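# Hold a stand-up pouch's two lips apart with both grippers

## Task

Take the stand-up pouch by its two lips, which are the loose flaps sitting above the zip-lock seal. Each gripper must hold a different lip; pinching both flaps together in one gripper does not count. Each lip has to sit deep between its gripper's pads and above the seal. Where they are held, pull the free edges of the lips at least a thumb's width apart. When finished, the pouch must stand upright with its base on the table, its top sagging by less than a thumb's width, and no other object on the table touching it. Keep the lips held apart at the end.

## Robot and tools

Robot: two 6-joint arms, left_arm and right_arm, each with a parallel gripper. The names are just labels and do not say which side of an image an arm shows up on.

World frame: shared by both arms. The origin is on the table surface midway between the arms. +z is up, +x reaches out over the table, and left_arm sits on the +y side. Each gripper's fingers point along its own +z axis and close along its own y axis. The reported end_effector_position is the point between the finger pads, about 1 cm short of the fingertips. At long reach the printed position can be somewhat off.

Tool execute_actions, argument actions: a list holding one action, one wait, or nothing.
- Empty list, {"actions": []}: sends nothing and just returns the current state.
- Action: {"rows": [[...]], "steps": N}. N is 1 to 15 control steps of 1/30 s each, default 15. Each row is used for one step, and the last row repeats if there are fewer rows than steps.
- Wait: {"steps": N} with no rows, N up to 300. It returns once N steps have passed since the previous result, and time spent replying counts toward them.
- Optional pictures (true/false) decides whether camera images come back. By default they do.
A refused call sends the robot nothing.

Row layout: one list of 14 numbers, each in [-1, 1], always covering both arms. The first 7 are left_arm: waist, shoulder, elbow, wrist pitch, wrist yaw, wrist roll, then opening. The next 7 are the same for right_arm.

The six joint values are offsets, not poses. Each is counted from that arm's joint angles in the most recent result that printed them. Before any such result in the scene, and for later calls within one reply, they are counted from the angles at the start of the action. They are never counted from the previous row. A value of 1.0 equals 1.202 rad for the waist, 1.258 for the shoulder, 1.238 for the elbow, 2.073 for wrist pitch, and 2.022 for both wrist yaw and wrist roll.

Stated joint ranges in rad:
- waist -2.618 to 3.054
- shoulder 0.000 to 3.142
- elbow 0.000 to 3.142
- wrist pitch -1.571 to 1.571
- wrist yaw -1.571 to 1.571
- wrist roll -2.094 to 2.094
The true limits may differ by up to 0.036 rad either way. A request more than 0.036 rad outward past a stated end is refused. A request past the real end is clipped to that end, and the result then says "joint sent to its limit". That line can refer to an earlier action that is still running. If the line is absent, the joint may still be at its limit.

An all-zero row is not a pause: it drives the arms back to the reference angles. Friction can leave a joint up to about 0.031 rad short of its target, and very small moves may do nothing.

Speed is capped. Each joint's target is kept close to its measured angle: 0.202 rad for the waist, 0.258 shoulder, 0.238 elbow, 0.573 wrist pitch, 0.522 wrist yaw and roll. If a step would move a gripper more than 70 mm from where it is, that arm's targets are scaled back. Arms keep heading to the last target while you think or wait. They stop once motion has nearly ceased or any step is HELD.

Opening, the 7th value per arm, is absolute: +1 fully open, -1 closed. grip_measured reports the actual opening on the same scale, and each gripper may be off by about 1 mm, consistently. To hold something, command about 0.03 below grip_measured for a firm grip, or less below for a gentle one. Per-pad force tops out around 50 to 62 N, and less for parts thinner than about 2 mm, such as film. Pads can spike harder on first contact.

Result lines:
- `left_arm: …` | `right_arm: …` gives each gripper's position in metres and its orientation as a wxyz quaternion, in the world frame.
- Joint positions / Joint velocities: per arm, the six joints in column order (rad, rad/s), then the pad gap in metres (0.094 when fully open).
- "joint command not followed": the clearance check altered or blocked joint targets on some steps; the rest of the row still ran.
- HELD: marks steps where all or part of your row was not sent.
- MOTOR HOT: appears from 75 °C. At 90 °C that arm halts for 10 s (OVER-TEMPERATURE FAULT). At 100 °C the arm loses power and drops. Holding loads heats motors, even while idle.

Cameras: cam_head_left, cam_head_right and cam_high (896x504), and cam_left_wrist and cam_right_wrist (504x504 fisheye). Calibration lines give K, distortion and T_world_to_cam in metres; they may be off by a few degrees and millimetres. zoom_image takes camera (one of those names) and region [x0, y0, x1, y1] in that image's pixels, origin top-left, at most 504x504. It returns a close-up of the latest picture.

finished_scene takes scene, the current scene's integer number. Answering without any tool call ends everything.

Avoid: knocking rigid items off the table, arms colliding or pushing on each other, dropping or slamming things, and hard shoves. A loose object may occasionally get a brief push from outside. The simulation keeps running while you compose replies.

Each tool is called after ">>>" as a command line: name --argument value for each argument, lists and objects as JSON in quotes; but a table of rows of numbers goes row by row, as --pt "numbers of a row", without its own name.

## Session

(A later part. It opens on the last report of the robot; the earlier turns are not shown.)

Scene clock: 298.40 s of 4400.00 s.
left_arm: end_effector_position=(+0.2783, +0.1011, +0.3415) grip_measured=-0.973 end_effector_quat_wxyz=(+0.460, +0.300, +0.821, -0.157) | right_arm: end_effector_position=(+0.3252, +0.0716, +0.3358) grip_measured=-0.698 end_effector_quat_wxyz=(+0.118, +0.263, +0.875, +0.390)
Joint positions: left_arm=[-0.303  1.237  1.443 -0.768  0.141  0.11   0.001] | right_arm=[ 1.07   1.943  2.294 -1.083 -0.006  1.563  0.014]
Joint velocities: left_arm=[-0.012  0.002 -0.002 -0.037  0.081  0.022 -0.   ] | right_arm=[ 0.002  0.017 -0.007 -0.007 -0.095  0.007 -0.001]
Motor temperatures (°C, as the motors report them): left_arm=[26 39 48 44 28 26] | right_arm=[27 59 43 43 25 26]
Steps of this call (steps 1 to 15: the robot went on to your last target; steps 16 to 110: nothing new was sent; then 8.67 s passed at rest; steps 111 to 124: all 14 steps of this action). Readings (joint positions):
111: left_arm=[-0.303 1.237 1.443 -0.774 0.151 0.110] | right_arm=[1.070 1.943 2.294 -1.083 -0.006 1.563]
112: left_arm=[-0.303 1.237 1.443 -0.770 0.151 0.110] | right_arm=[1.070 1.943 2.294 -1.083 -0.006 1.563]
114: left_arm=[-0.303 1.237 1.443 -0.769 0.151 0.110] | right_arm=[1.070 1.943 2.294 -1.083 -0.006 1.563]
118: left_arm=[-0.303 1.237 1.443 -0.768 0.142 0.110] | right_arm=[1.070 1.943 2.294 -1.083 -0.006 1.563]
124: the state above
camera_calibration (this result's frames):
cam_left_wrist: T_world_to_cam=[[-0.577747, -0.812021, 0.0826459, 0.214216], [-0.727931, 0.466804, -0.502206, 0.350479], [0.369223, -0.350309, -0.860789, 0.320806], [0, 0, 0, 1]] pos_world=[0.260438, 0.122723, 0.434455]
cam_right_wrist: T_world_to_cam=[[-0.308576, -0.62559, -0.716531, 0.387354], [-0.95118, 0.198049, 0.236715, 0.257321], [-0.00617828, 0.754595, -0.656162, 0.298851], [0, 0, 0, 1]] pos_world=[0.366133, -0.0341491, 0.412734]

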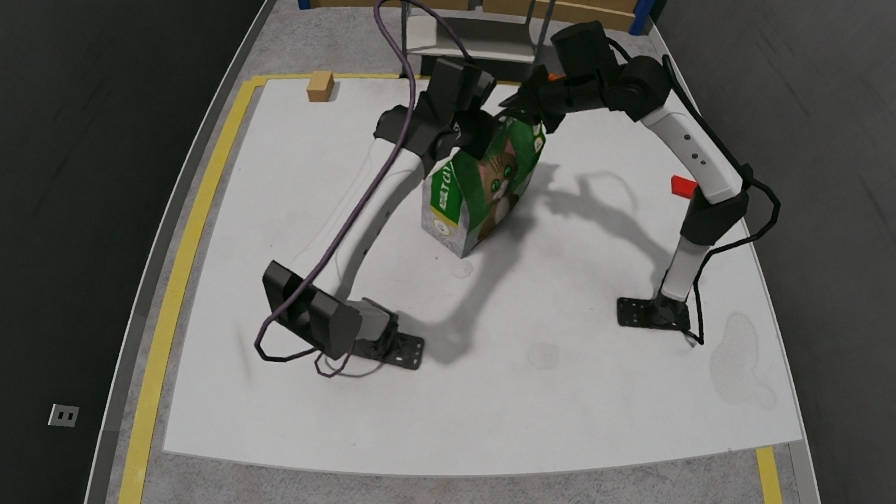

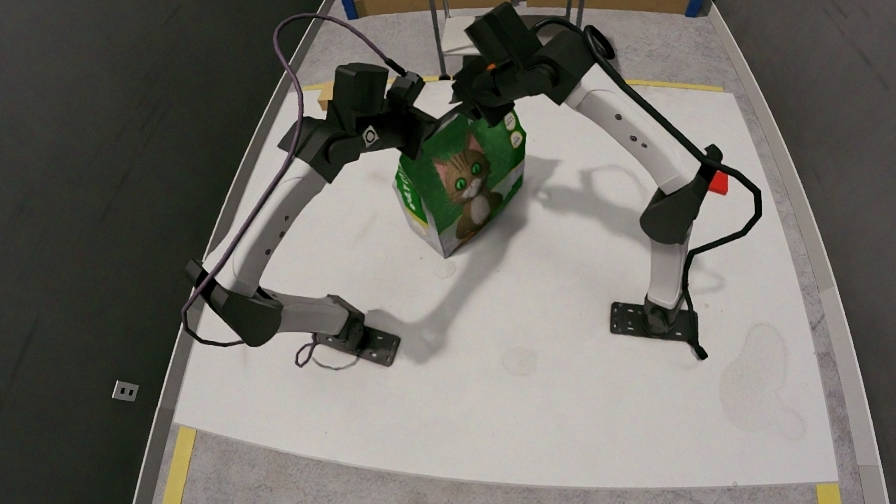

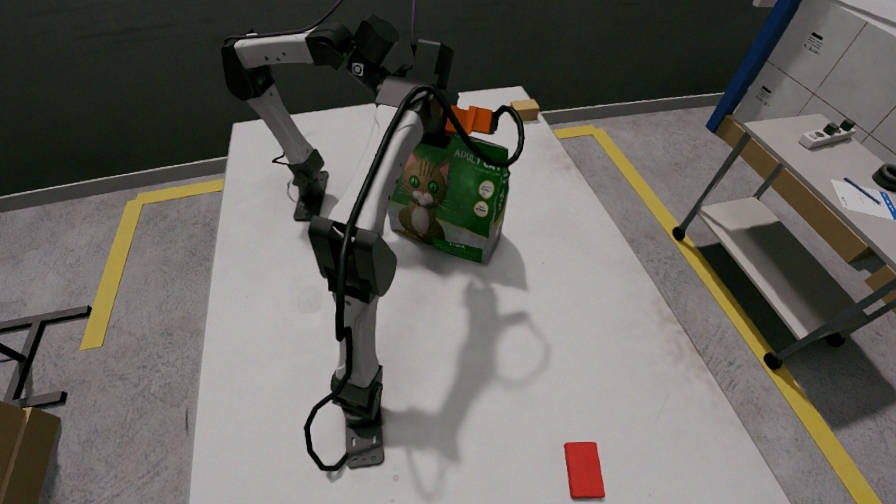

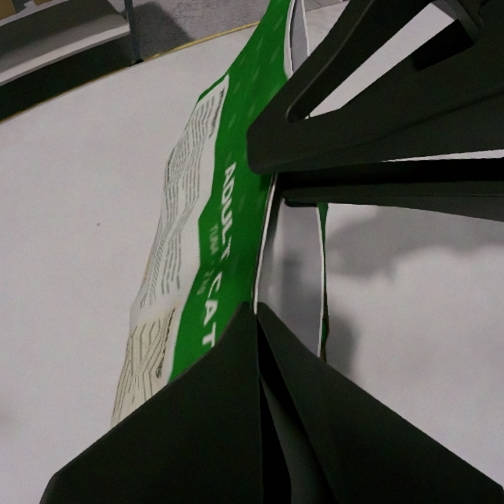

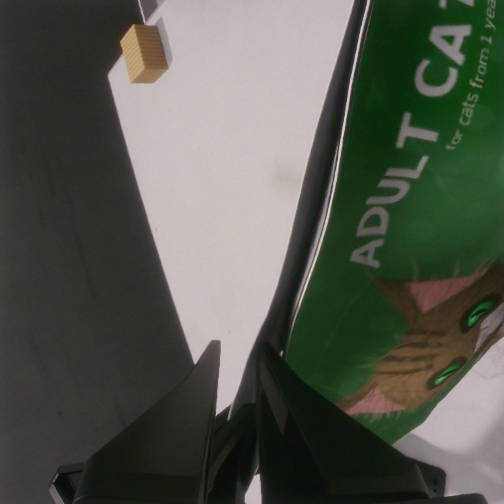

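>>> execute_actions --actions '[{"rows": [[0.015,0,0,0,0,0,-1, 0,0,0,0,0,0,-0.7],[0.022,0,0,0,0,0,-1, 0,0,0,0,0,0,-0.7],[0.029,0,0,0,0,0,-1, 0,0,0,0,0,0,-0.7],[0.035,0,0,0,0,0,-1, 0,0,0,0,0,0,-0.7],[0.04,0,0,0,0,0,-1, 0,0,0,0,0,0,-0.7],[0.045,0,0,0,0,0,-1, 0,0,0,0,0,0,-0.7]], "steps": 13}]'

>>> zoom_image --camera "cam_left_wrist" --region '[170, 200, 390, 500]'

Scene clock: 313.13 s of 4400.00 s.
left_arm: end_effector_position=(+0.2825, +0.1074, +0.3425) grip_measured=-0.973 end_effector_quat_wxyz=(+0.461, +0.292, +0.822, -0.160) | right_arm: end_effector_position=(+0.3252, +0.0716, +0.3358) grip_measured=-0.698 end_effector_quat_wxyz=(+0.118, +0.263, +0.875, +0.390)
Joint positions: left_arm=[-0.271  1.237  1.443 -0.765  0.166  0.11   0.001] | right_arm=[ 1.07   1.943  2.294 -1.083 -0.006  1.563  0.014]
Joint velocities: left_arm=[ 0.002  0.002 -0.007 -0.081 -0.037 -0.081 -0.   ] | right_arm=[ 0.002 -0.007 -0.002  0.022  0.022  0.022  0.   ]
Motor temperatures (°C, as the motors report them): left_arm=[26 38 49 45 28 26] | right_arm=[27 59 42 43 25 26]
Steps of this call (steps 1 to 15: the robot went on to your last target; steps 16 to 110: nothing new was sent; then 10.63 s passed at rest; steps 111 to 123: all 13 steps of this action). Readings (joint positions):
111: left_arm=[-0.302 1.237 1.443 -0.767 0.141 0.110] | right_arm=[1.070 1.943 2.294 -1.083 -0.006 1.563]
112: left_arm=[-0.299 1.237 1.443 -0.766 0.141 0.110] | right_arm=[1.070 1.943 2.294 -1.083 -0.006 1.563]
114: left_arm=[-0.291 1.237 1.443 -0.765 0.147 0.110] | right_arm=[1.070 1.943 2.294 -1.083 -0.006 1.563]
118: left_arm=[-0.276 1.237 1.443 -0.765 0.165 0.110] | right_arm=[1.070 1.943 2.294 -1.083 -0.006 1.563]
123: the state above
camera_calibration (this result's frames):
cam_left_wrist: T_world_to_cam=[[-0.568687, -0.816988, 0.0955322, 0.215202], [-0.734716, 0.4523, -0.505587, 0.355709], [0.369849, -0.35771, -0.85747, 0.321793], [0, 0, 0, 1]] pos_world=[0.264713, 0.130039, 0.435211]
cam_right_wrist: T_world_to_cam=[[-0.308576, -0.62559, -0.716531, 0.387354], [-0.95118, 0.198049, 0.236715, 0.257321], [-0.00617828, 0.754595, -0.656162, 0.298851], [0, 0, 0, 1]] pos_world=[0.366133, -0.0341491, 0.412734]

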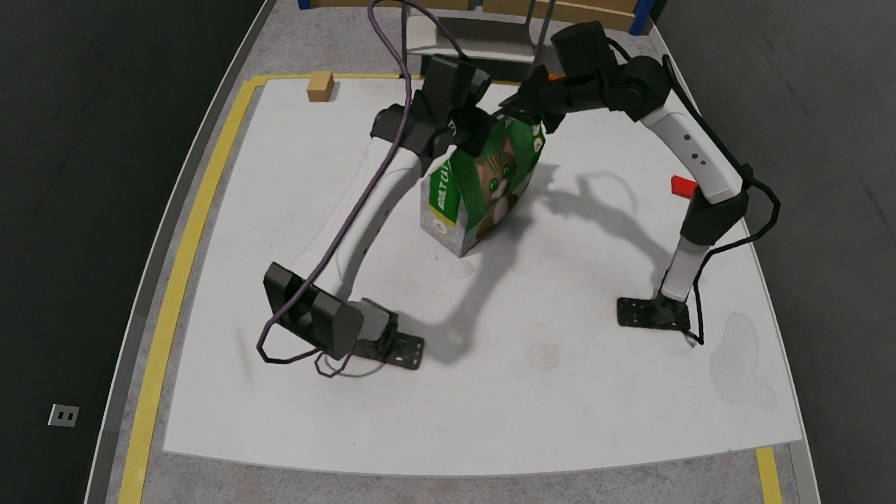

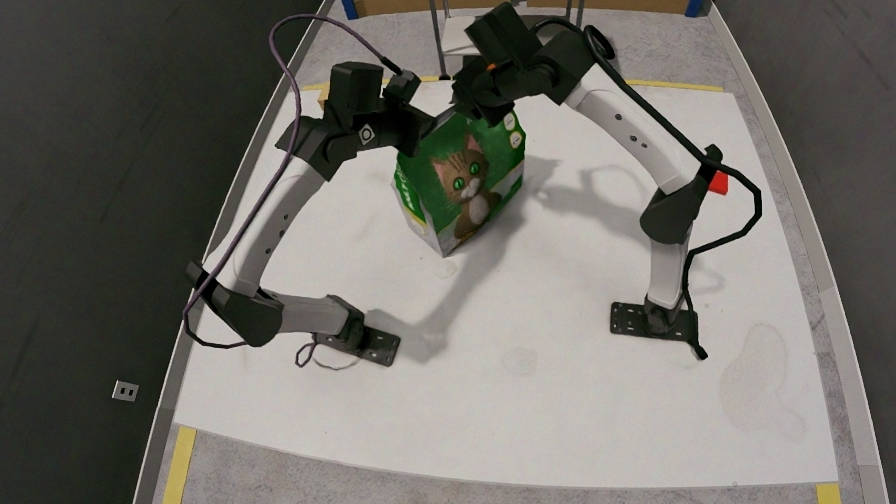

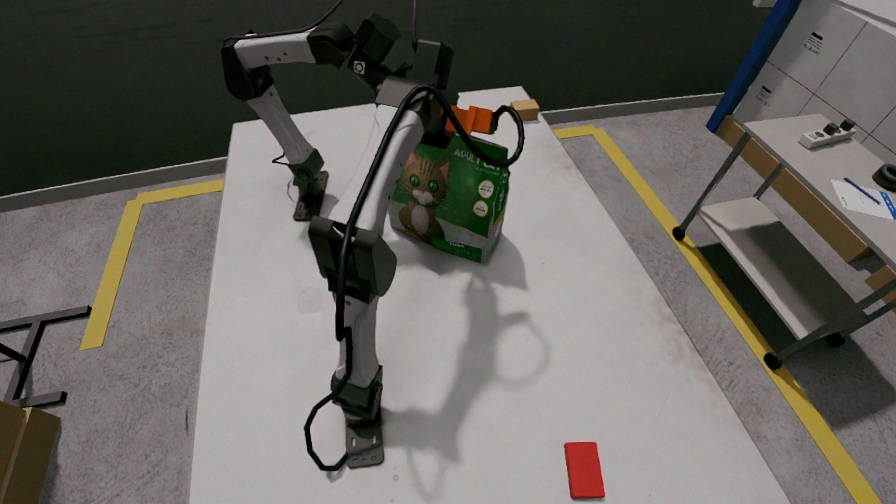

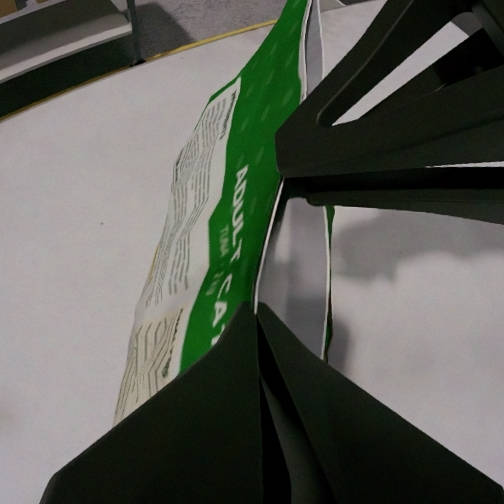

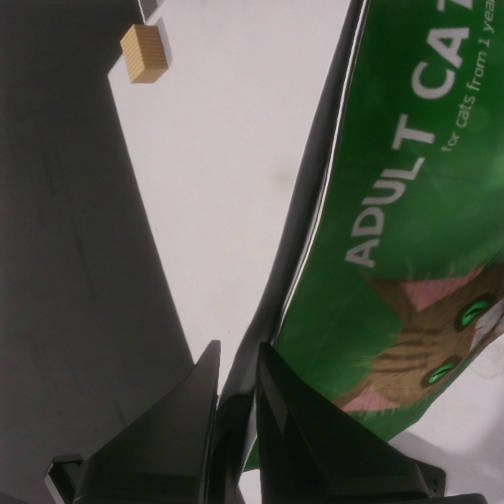

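Region (170, 200, 390, 500) of cam_left_wrist's 504x504 image, scaled by 1.680, with more detail than that image has; it fills the left 370 columns of this view, and the rest is white.

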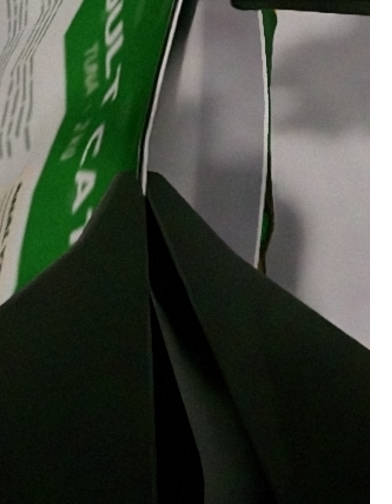

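>>> execute_actions --actions '[{"rows": [[0,0,0,0,0,0,-0.93, 0,0,0,0,0,0,-0.7],[0,0,0,0,0,0,-0.89, 0,0,0,0,0,0,-0.7],[0,0,0,0,0,0,-0.86, 0,0,0,0,0,0,-0.7],[0,0,0,0,0,0,-0.86, 0,0,0,0,0,0,-0.7],[0,0,0,-0.01,0,0,-0.86, 0,0,0,0,0,0,-0.7],[0,0,-0.005,-0.018,0,0,-0.86, 0,0,0,0,0,0,-0.7],[0,0,-0.01,-0.026,0,0,-0.86, 0,0,0,0,0,0,-0.7],[0,0,-0.015,-0.034,0,0,-0.86, 0,0,0,0,0,0,-0.7],[0,0,-0.02,-0.042,0,0,-0.86, 0,0,0,0,0,0,-0.7],[0,0,-0.025,-0.05,0,0,-0.86, 0,0,0,0,0,0,-0.7]], "steps": 15}]'

>>> zoom_image --camera "cam_left_wrist" --region '[170, 200, 390, 500]'

Scene clock: 323.47 s of 4400.00 s.
left_arm: end_effector_position=(+0.2804, +0.1079, +0.3394) grip_measured=-0.862 end_effector_quat_wxyz=(+0.454, +0.293, +0.826, -0.161) | right_arm: end_effector_position=(+0.3252, +0.0716, +0.3358) grip_measured=-0.698 end_effector_quat_wxyz=(+0.118, +0.263, +0.875, +0.390)
Joint positions: left_arm=[-0.271  1.237  1.443 -0.78   0.169  0.11   0.006] | right_arm=[ 1.07   1.943  2.294 -1.083 -0.006  1.563  0.014]
Joint velocities: left_arm=[-0.002 -0.002  0.002 -0.007  0.022 -0.022  0.001] | right_arm=[ 0.002 -0.012 -0.002 -0.095 -0.022  0.051 -0.001]
Motor temperatures (°C, as the motors report them): left_arm=[26 38 50 45 28 26] | right_arm=[27 59 42 43 25 26]
Steps of this call (steps 1 to 15: the robot went on to your last target; steps 16 to 110: nothing new was sent; then 6.17 s passed at rest; steps 111 to 125: all 15 steps of this action). Readings (joint positions):
111: left_arm=[-0.271 1.237 1.443 -0.765 0.169 0.110] | right_arm=[1.070 1.943 2.294 -1.083 -0.006 1.563]
112: left_arm=[-0.271 1.237 1.443 -0.765 0.169 0.110] | right_arm=[1.070 1.943 2.294 -1.083 -0.006 1.563]
114: left_arm=[-0.271 1.237 1.443 -0.765 0.169 0.110] | right_arm=[1.070 1.943 2.294 -1.083 -0.006 1.563]
118: left_arm=[-0.271 1.237 1.443 -0.770 0.169 0.110] | right_arm=[1.070 1.943 2.294 -1.083 -0.006 1.563]
125: the state above
camera_calibration (this result's frames):
cam_left_wrist: T_world_to_cam=[[-0.569365, -0.816084, 0.0991455, 0.213591], [-0.740843, 0.457078, -0.49217, 0.348966], [0.356335, -0.353676, -0.864835, 0.325901], [0, 0, 0, 1]] pos_world=[0.264011, 0.130067, 0.432424]
cam_right_wrist: T_world_to_cam=[[-0.308576, -0.62559, -0.716531, 0.387354], [-0.95118, 0.198049, 0.236715, 0.257321], [-0.00617828, 0.754595, -0.656162, 0.298851], [0, 0, 0, 1]] pos_world=[0.366133, -0.0341491, 0.412734]

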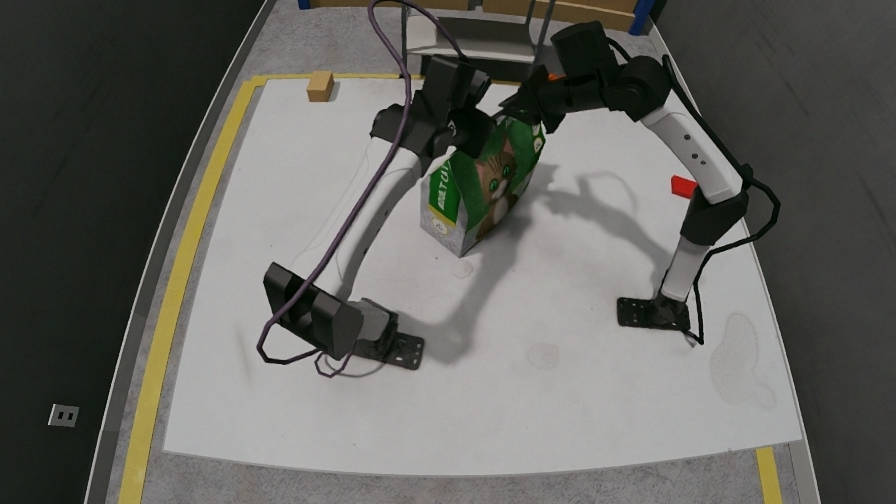

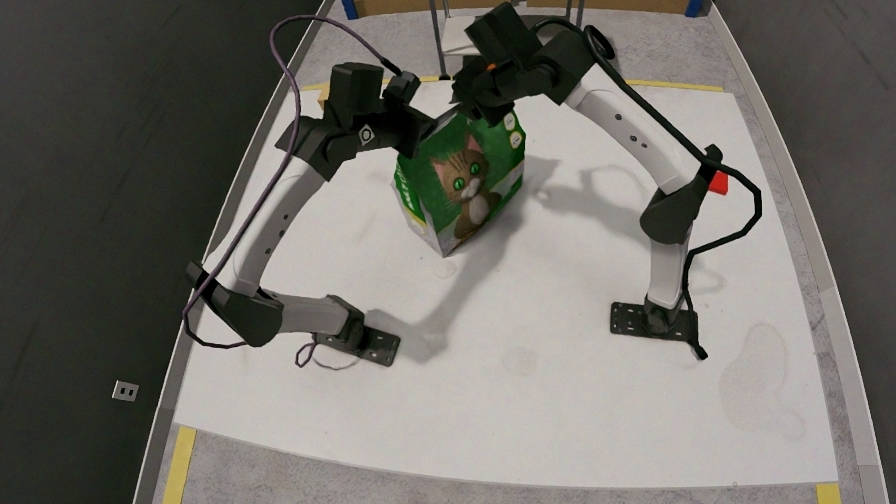

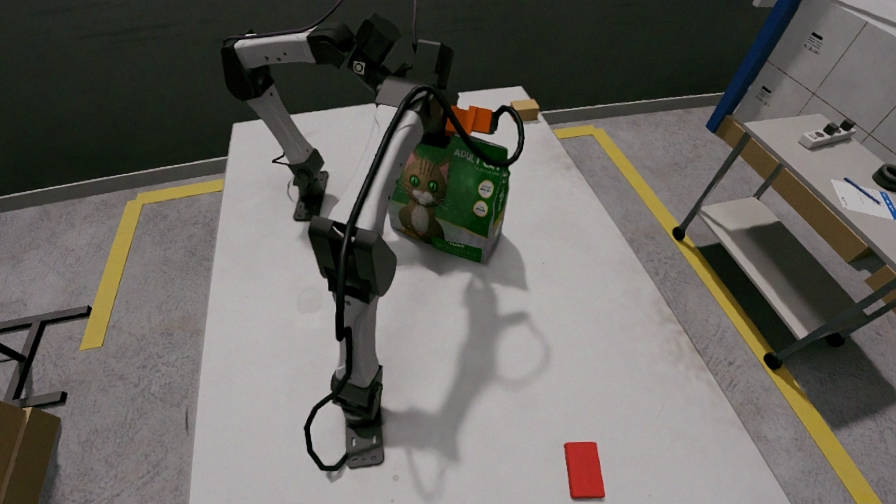

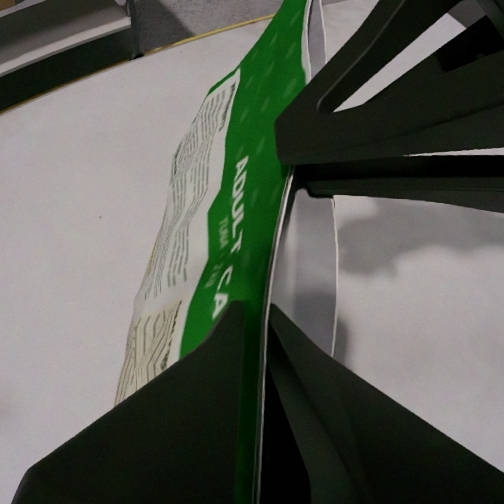

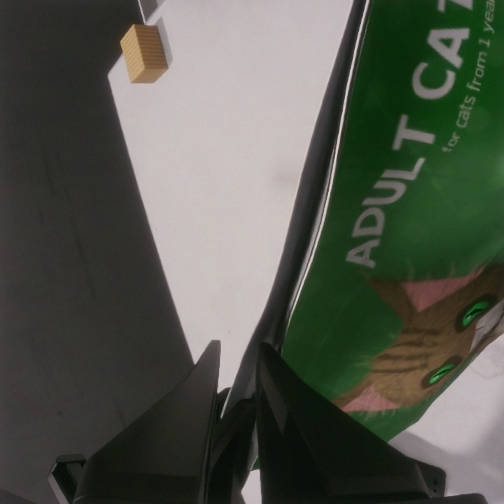

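Region (170, 200, 390, 500) of cam_left_wrist's 504x504 image, scaled by 1.680, with more detail than that image has; it fills the left 370 columns of this view, and the rest is white.

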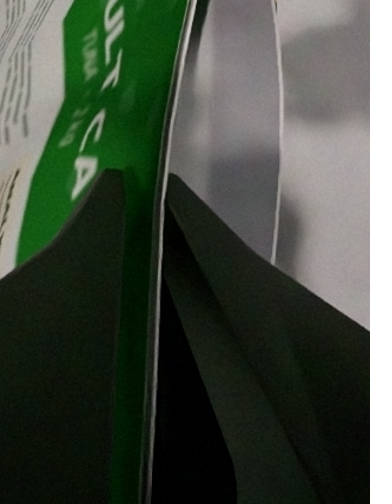

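>>> execute_actions --actions '[{"rows": [[0,0,0,0,0,0,-0.9, 0,-0.02,0,0,0,0,-0.7],[0,0,0,0,0,0,-0.94, 0,-0.03,0,0,0,0,-0.7],[0,0,0,0,0,0,-0.97, 0,-0.04,0,0,0,0,-0.7],[0,0,0,0,0,0,-1, 0,-0.051,0,0,0,0,-0.7],[0,0,0,0,0,0,-1, 0,-0.051,0,-0.006,0,0,-0.7],[0,0,0,0,0,0,-1, 0,-0.051,0,-0.012,0,0,-0.7],[0,0,0,0,0,0,-1, 0,-0.051,0,-0.018,0,0,-0.7],[0,0,0,0,0,0,-1, 0,-0.051,0,-0.024,0,0,-0.7]], "steps": 15}]'

>>> zoom_image --camera "cam_right_wrist" --region '[150, 250, 370, 500]'

Scene clock: 359.03 s of 4400.00 s.
left_arm: end_effector_position=(+0.2807, +0.1069, +0.3408) grip_measured=-0.973 end_effector_quat_wxyz=(+0.457, +0.294, +0.824, -0.163) | right_arm: end_effector_position=(+0.3156, +0.0574, +0.3532) grip_measured=-0.698 end_effector_quat_wxyz=(+0.120, +0.262, +0.872, +0.396)
Joint positions: left_arm=[-0.271  1.237  1.443 -0.774  0.174  0.11   0.001] | right_arm=[ 1.07   1.893  2.294 -1.118 -0.006  1.563  0.014]
Joint velocities: left_arm=[-0.022 -0.012 -0.002 -0.007  0.051  0.007 -0.001] | right_arm=[-0.027  0.002 -0.022 -0.022  0.007 -0.066  0.   ]
Motor temperatures (°C, as the motors report them): left_arm=[26 38 47 41 28 26] | right_arm=[27 59 42 43 25 26]
Steps of this call (steps 1 to 15: the robot went on to your last target; steps 16 to 110: nothing new was sent; then 31.40 s passed at rest; steps 111 to 125: all 15 steps of this action). Readings (joint positions):
111: left_arm=[-0.271 1.237 1.443 -0.776 0.169 0.110] | right_arm=[1.070 1.943 2.294 -1.083 -0.006 1.563]
112: left_arm=[-0.271 1.237 1.443 -0.774 0.170 0.110] | right_arm=[1.070 1.942 2.294 -1.083 -0.006 1.563]
114: left_arm=[-0.271 1.237 1.443 -0.774 0.173 0.110] | right_arm=[1.070 1.936 2.294 -1.083 -0.006 1.563]
118: left_arm=[-0.271 1.237 1.443 -0.774 0.174 0.110] | right_arm=[1.070 1.907 2.294 -1.095 -0.006 1.563]
125: the state above
camera_calibration (this result's frames):
cam_left_wrist: T_world_to_cam=[[-0.572963, -0.813366, 0.100743, 0.212957], [-0.736801, 0.457352, -0.497948, 0.351153], [0.358939, -0.359533, -0.861335, 0.325344], [0, 0, 0, 1]] pos_world=[0.263968, 0.129583, 0.433632]
cam_right_wrist: T_world_to_cam=[[-0.30256, -0.616698, -0.726733, 0.389192], [-0.95313, 0.195166, 0.2312, 0.249616], [-0.000746797, 0.762623, -0.646843, 0.315442], [0, 0, 0, 1]] pos_world=[0.355906, -0.0492659, 0.429168]

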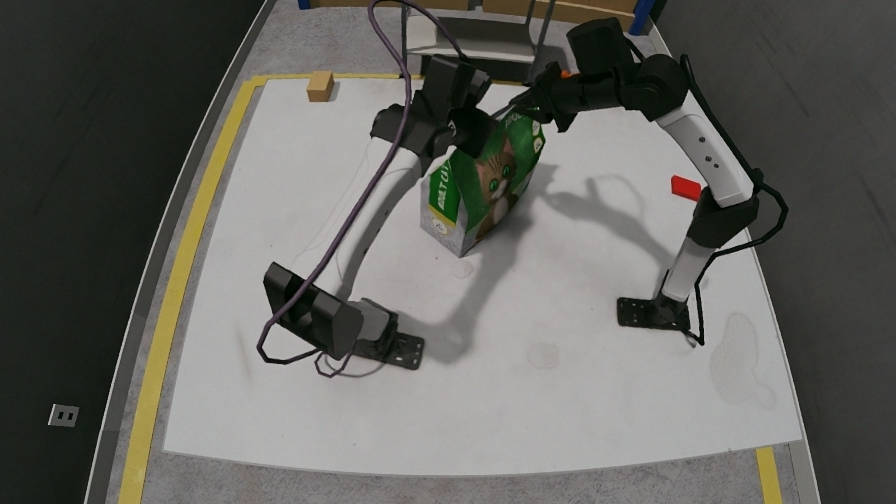

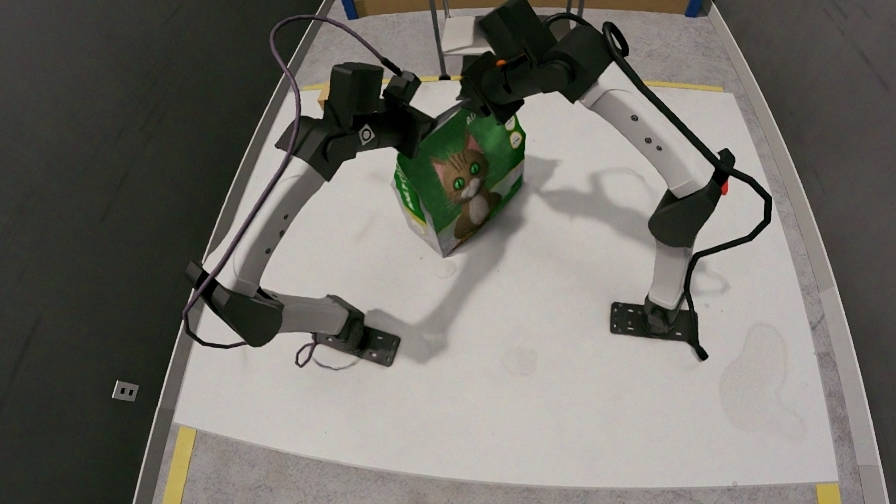

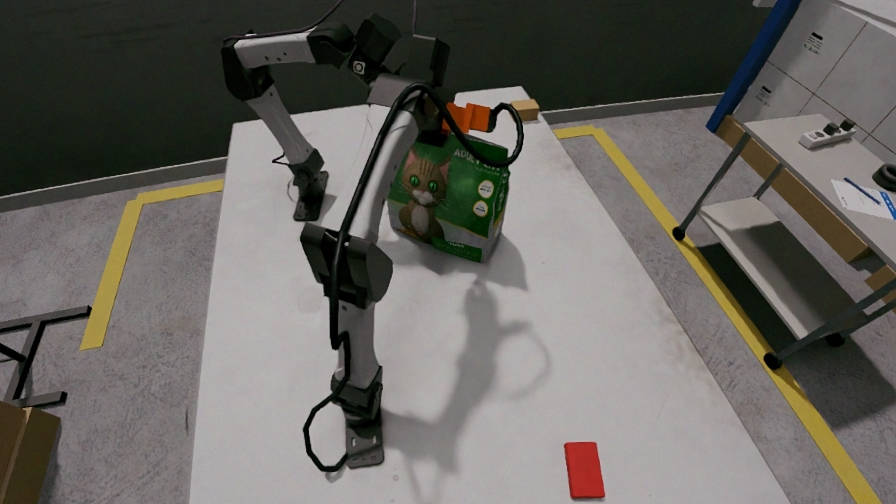

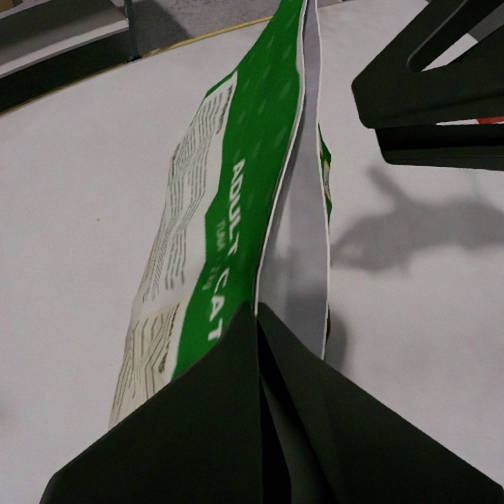

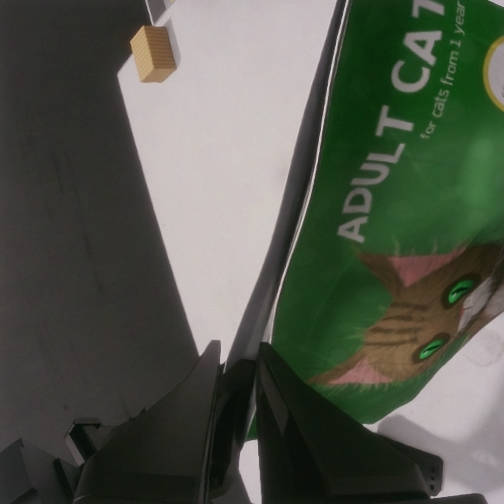

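Region (150, 250, 370, 500) of cam_right_wrist's 504x504 image, scaled by 2.016, with more detail than that image has; it fills the left 444 columns of this view, and the rest is white.

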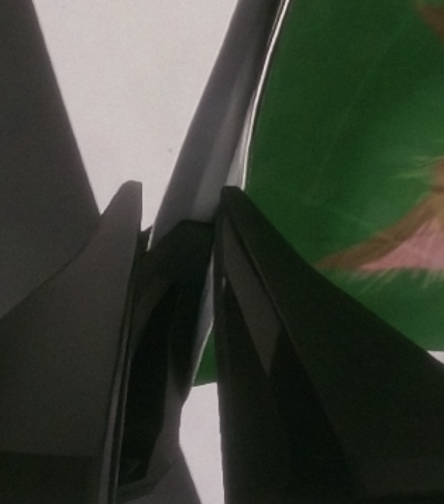

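>>> execute_actions --actions '[{"rows": [[0,0,0,0,0,0,-1, 0,0.012,0.02,0,0,0,-0.7],[0,0,0,0,0,0,-1, 0,0.02,0.028,0,0,0,-0.7],[0,0,0,0,0,0,-1, 0,0.027,0.035,0,0,0,-0.7],[0,0,0,0,0,0,-1, 0,0.034,0.042,0,0,0,-0.7],[0,0,0,0,0,0,-1, 0,0.04,0.048,0,0,0,-0.7]], "steps": 12}]'

>>> zoom_image --camera "cam_right_wrist" --region '[150, 250, 370, 500]'

Scene clock: 385.47 s of 4400.00 s.
left_arm: end_effector_position=(+0.2806, +0.1067, +0.3408) grip_measured=-0.973 end_effector_quat_wxyz=(+0.456, +0.294, +0.824, -0.163) | right_arm: end_effector_position=(+0.3205, +0.0647, +0.3456) grip_measured=-0.698 end_effector_quat_wxyz=(+0.118, +0.263, +0.874, +0.390)
Joint positions: left_arm=[-0.271  1.237  1.443 -0.774  0.175  0.11   0.001] | right_arm=[ 1.07   1.934  2.328 -1.125 -0.006  1.563  0.014]
Joint velocities: left_arm=[ 0.002 -0.007  0.002  0.037 -0.022 -0.037  0.001] | right_arm=[-0.012 -0.002 -0.002 -0.022 -0.066 -0.007 -0.001]
Motor temperatures (°C, as the motors report them): left_arm=[26 38 50 44 28 26] | right_arm=[27 59 42 42 25 26]
Steps of this call (steps 1 to 15: the robot went on to your last target; steps 16 to 110: nothing new was sent; then 22.37 s passed at rest; steps 111 to 122: all 12 steps of this action). Readings (joint positions):
111: left_arm=[-0.271 1.237 1.443 -0.774 0.174 0.110] | right_arm=[1.070 1.893 2.294 -1.124 -0.006 1.563]
112: left_arm=[-0.271 1.237 1.443 -0.774 0.175 0.110] | right_arm=[1.070 1.893 2.294 -1.124 -0.006 1.563]
114: left_arm=[-0.271 1.237 1.443 -0.774 0.175 0.110] | right_arm=[1.070 1.902 2.307 -1.125 -0.006 1.563]
118: left_arm=[-0.271 1.237 1.443 -0.774 0.175 0.110] | right_arm=[1.070 1.925 2.328 -1.125 -0.006 1.563]
122: the state above
camera_calibration (this result's frames):
cam_left_wrist: T_world_to_cam=[[-0.573718, -0.812758, 0.10135, 0.212701], [-0.736502, 0.457791, -0.497989, 0.351032], [0.358347, -0.360349, -0.861241, 0.325565], [0, 0, 0, 1]] pos_world=[0.263901, 0.129492, 0.433643]
cam_right_wrist: T_world_to_cam=[[-0.30827, -0.625137, -0.717058, 0.388693], [-0.951281, 0.1979, 0.236434, 0.252063], [-0.00589786, 0.755009, -0.655688, 0.310193], [0, 0, 0, 1]] pos_world=[0.361434, -0.0410952, 0.422509]

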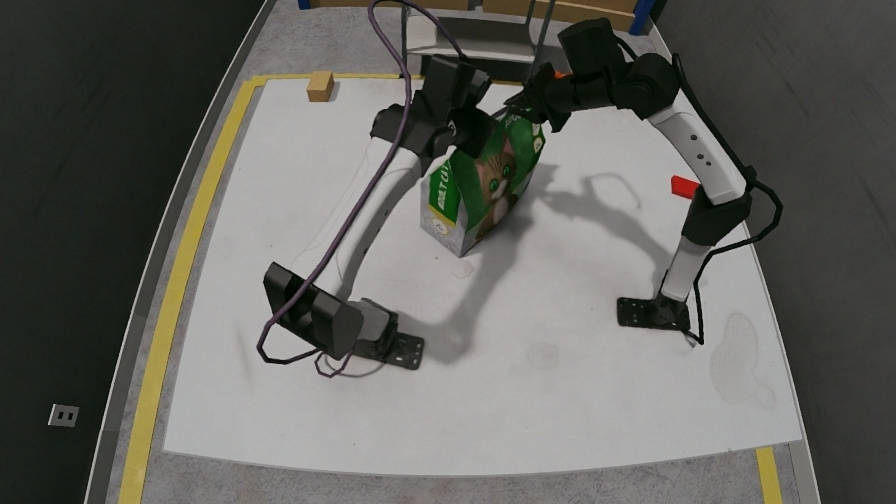

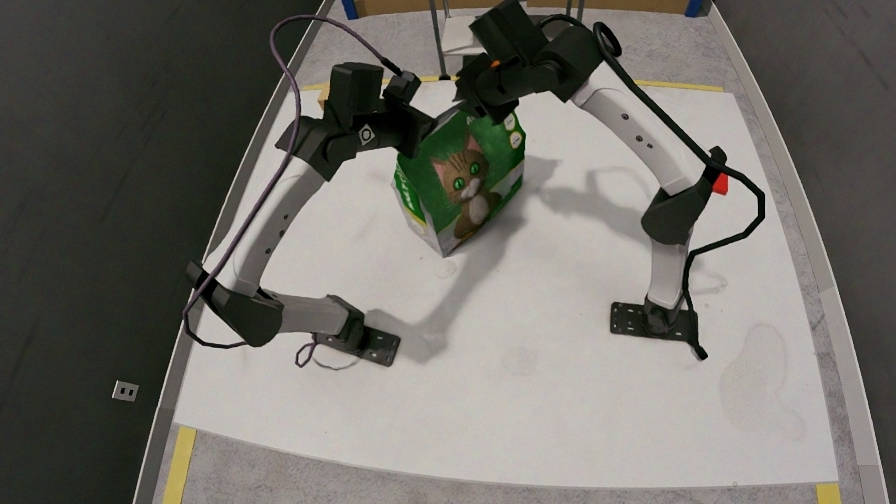

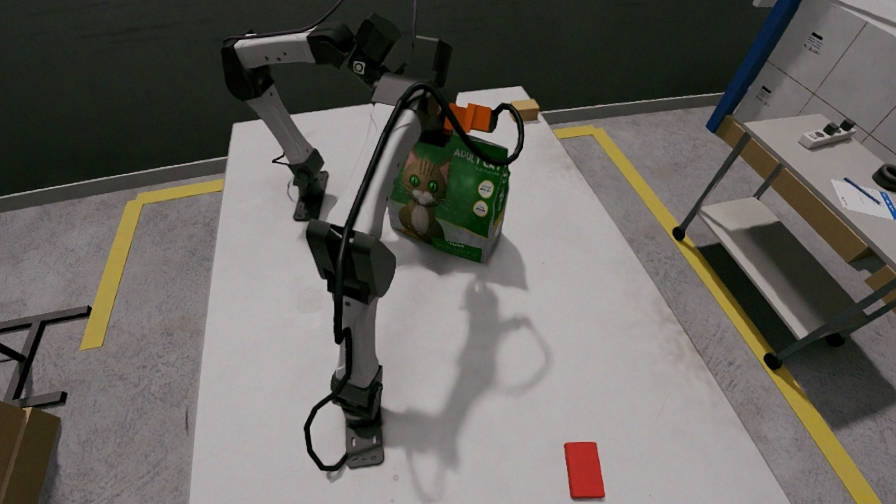

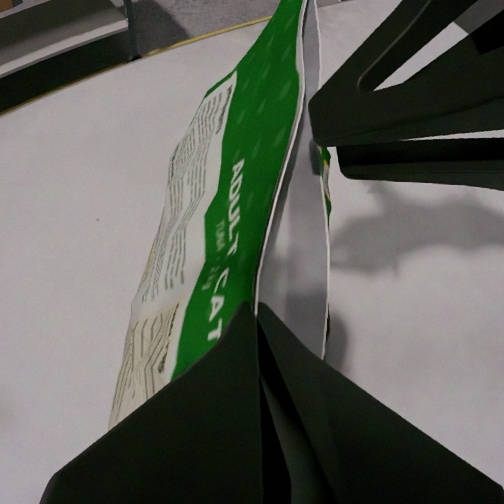

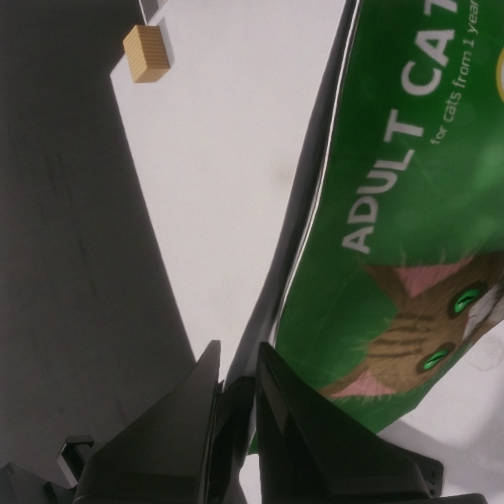

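Region (150, 250, 370, 500) of cam_right_wrist's 504x504 image, scaled by 2.016, with more detail than that image has; it fills the left 444 columns of this view, and the rest is white.

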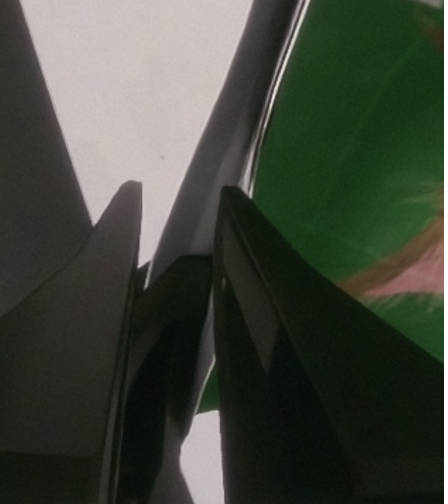

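>>> execute_actions --actions '[{"rows": [[0,0,0,0,0,0,-1, 0,0,-0.025,0,0,0,-0.7],[0,0,0,0,0,0,-1, 0,0,-0.033,0,0,0,-0.7],[0,0,0,0,0,0,-1, 0,0,-0.04,0,0,0,-0.7],[0,0,0,0,0,0,-1, 0,0,-0.047,0,0,0,-0.7],[0,0,0,0,0,0,-1, 0,0,-0.054,0,0,0,-0.7],[0,0,0,0,0,0,-1, 0,0,-0.06,0,0,0,-0.7],[0,0,0,0,0,0,-1, 0,0,-0.065,0,0,0,-0.7],[0,0,0,0,0,0,-1, 0,0,-0.069,0,0,0,-0.7]], "steps": 14}]'

>>> zoom_image --camera "cam_right_wrist" --region '[150, 250, 370, 500]'

Scene clock: 394.57 s of 4400.00 s.
left_arm: end_effector_position=(+0.2805, +0.1067, +0.3408) grip_measured=-0.973 end_effector_quat_wxyz=(+0.456, +0.295, +0.824, -0.164) | right_arm: end_effector_position=(+0.3194, +0.0631, +0.3179) grip_measured=-0.698 end_effector_quat_wxyz=(+0.108, +0.267, +0.888, +0.359)
Joint positions: left_arm=[-0.271  1.237  1.443 -0.774  0.176  0.11   0.001] | right_arm=[ 1.07   1.934  2.256 -1.125 -0.006  1.563  0.014]
Joint velocities: left_arm=[-0.002  0.002 -0.012  0.022 -0.007  0.007 -0.   ] | right_arm=[-0.007  0.007 -0.002 -0.007  0.037 -0.051  0.   ]
Motor temperatures (°C, as the motors report them): left_arm=[25 37 50 45 28 26] | right_arm=[27 59 43 43 25 26]
Steps of this call (steps 1 to 15: the robot went on to your last target; steps 16 to 110: nothing new was sent; then 4.97 s passed at rest; steps 111 to 124: all 14 steps of this action). Readings (joint positions):
111: left_arm=[-0.271 1.237 1.443 -0.774 0.175 0.110] | right_arm=[1.070 1.934 2.326 -1.125 -0.006 1.563]
112: left_arm=[-0.271 1.237 1.443 -0.774 0.175 0.110] | right_arm=[1.070 1.934 2.322 -1.125 -0.006 1.563]
114: left_arm=[-0.271 1.237 1.443 -0.774 0.175 0.110] | right_arm=[1.070 1.934 2.306 -1.125 -0.006 1.563]
118: left_arm=[-0.271 1.237 1.443 -0.774 0.175 0.110] | right_arm=[1.070 1.934 2.268 -1.125 -0.006 1.563]
124: the state above
camera_calibration (this result's frames):
cam_left_wrist: T_world_to_cam=[[-0.57397, -0.812555, 0.101552, 0.212615], [-0.736402, 0.457937, -0.498002, 0.350992], [0.35815, -0.360621, -0.861209, 0.325639], [0, 0, 0, 1]] pos_world=[0.263879, 0.129461, 0.433646]
cam_right_wrist: T_world_to_cam=[[-0.336067, -0.666224, -0.665736, 0.362652], [-0.941255, 0.212718, 0.262277, 0.245533], [-0.0331215, 0.71477, -0.698575, 0.318127], [0, 0, 0, 1]] pos_world=[0.363522, -0.0380096, 0.399268]

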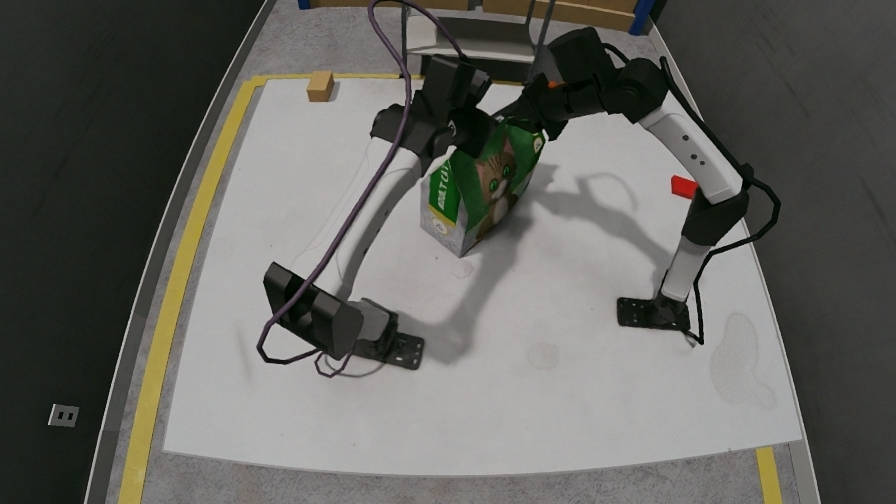

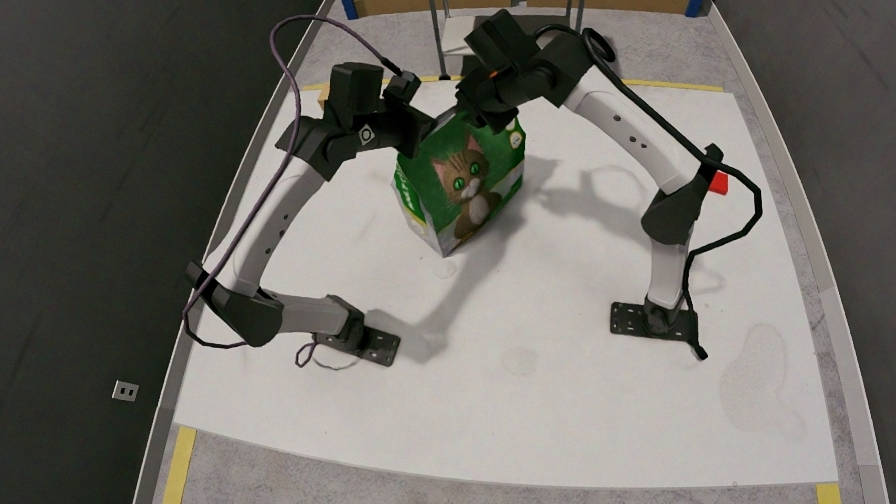

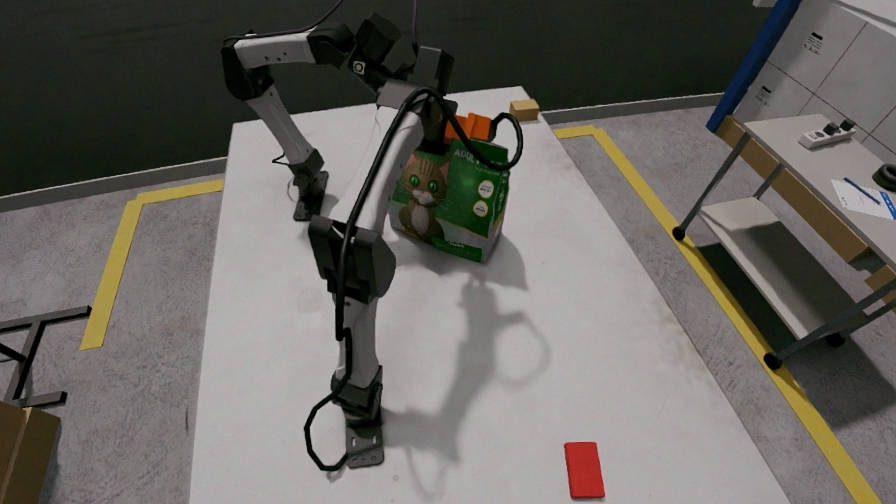

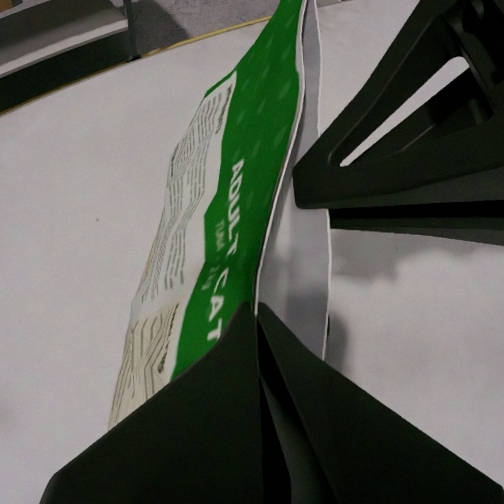

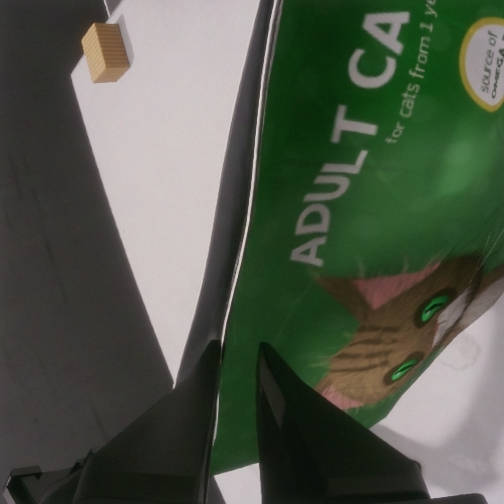

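Region (150, 250, 370, 500) of cam_right_wrist's 504x504 image, scaled by 2.016, with more detail than that image has; it fills the left 444 columns of this view, and the rest is white.

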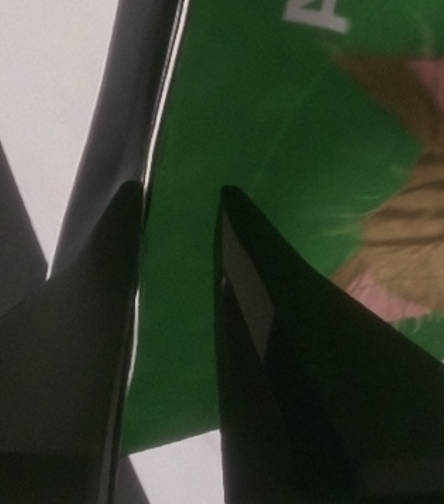

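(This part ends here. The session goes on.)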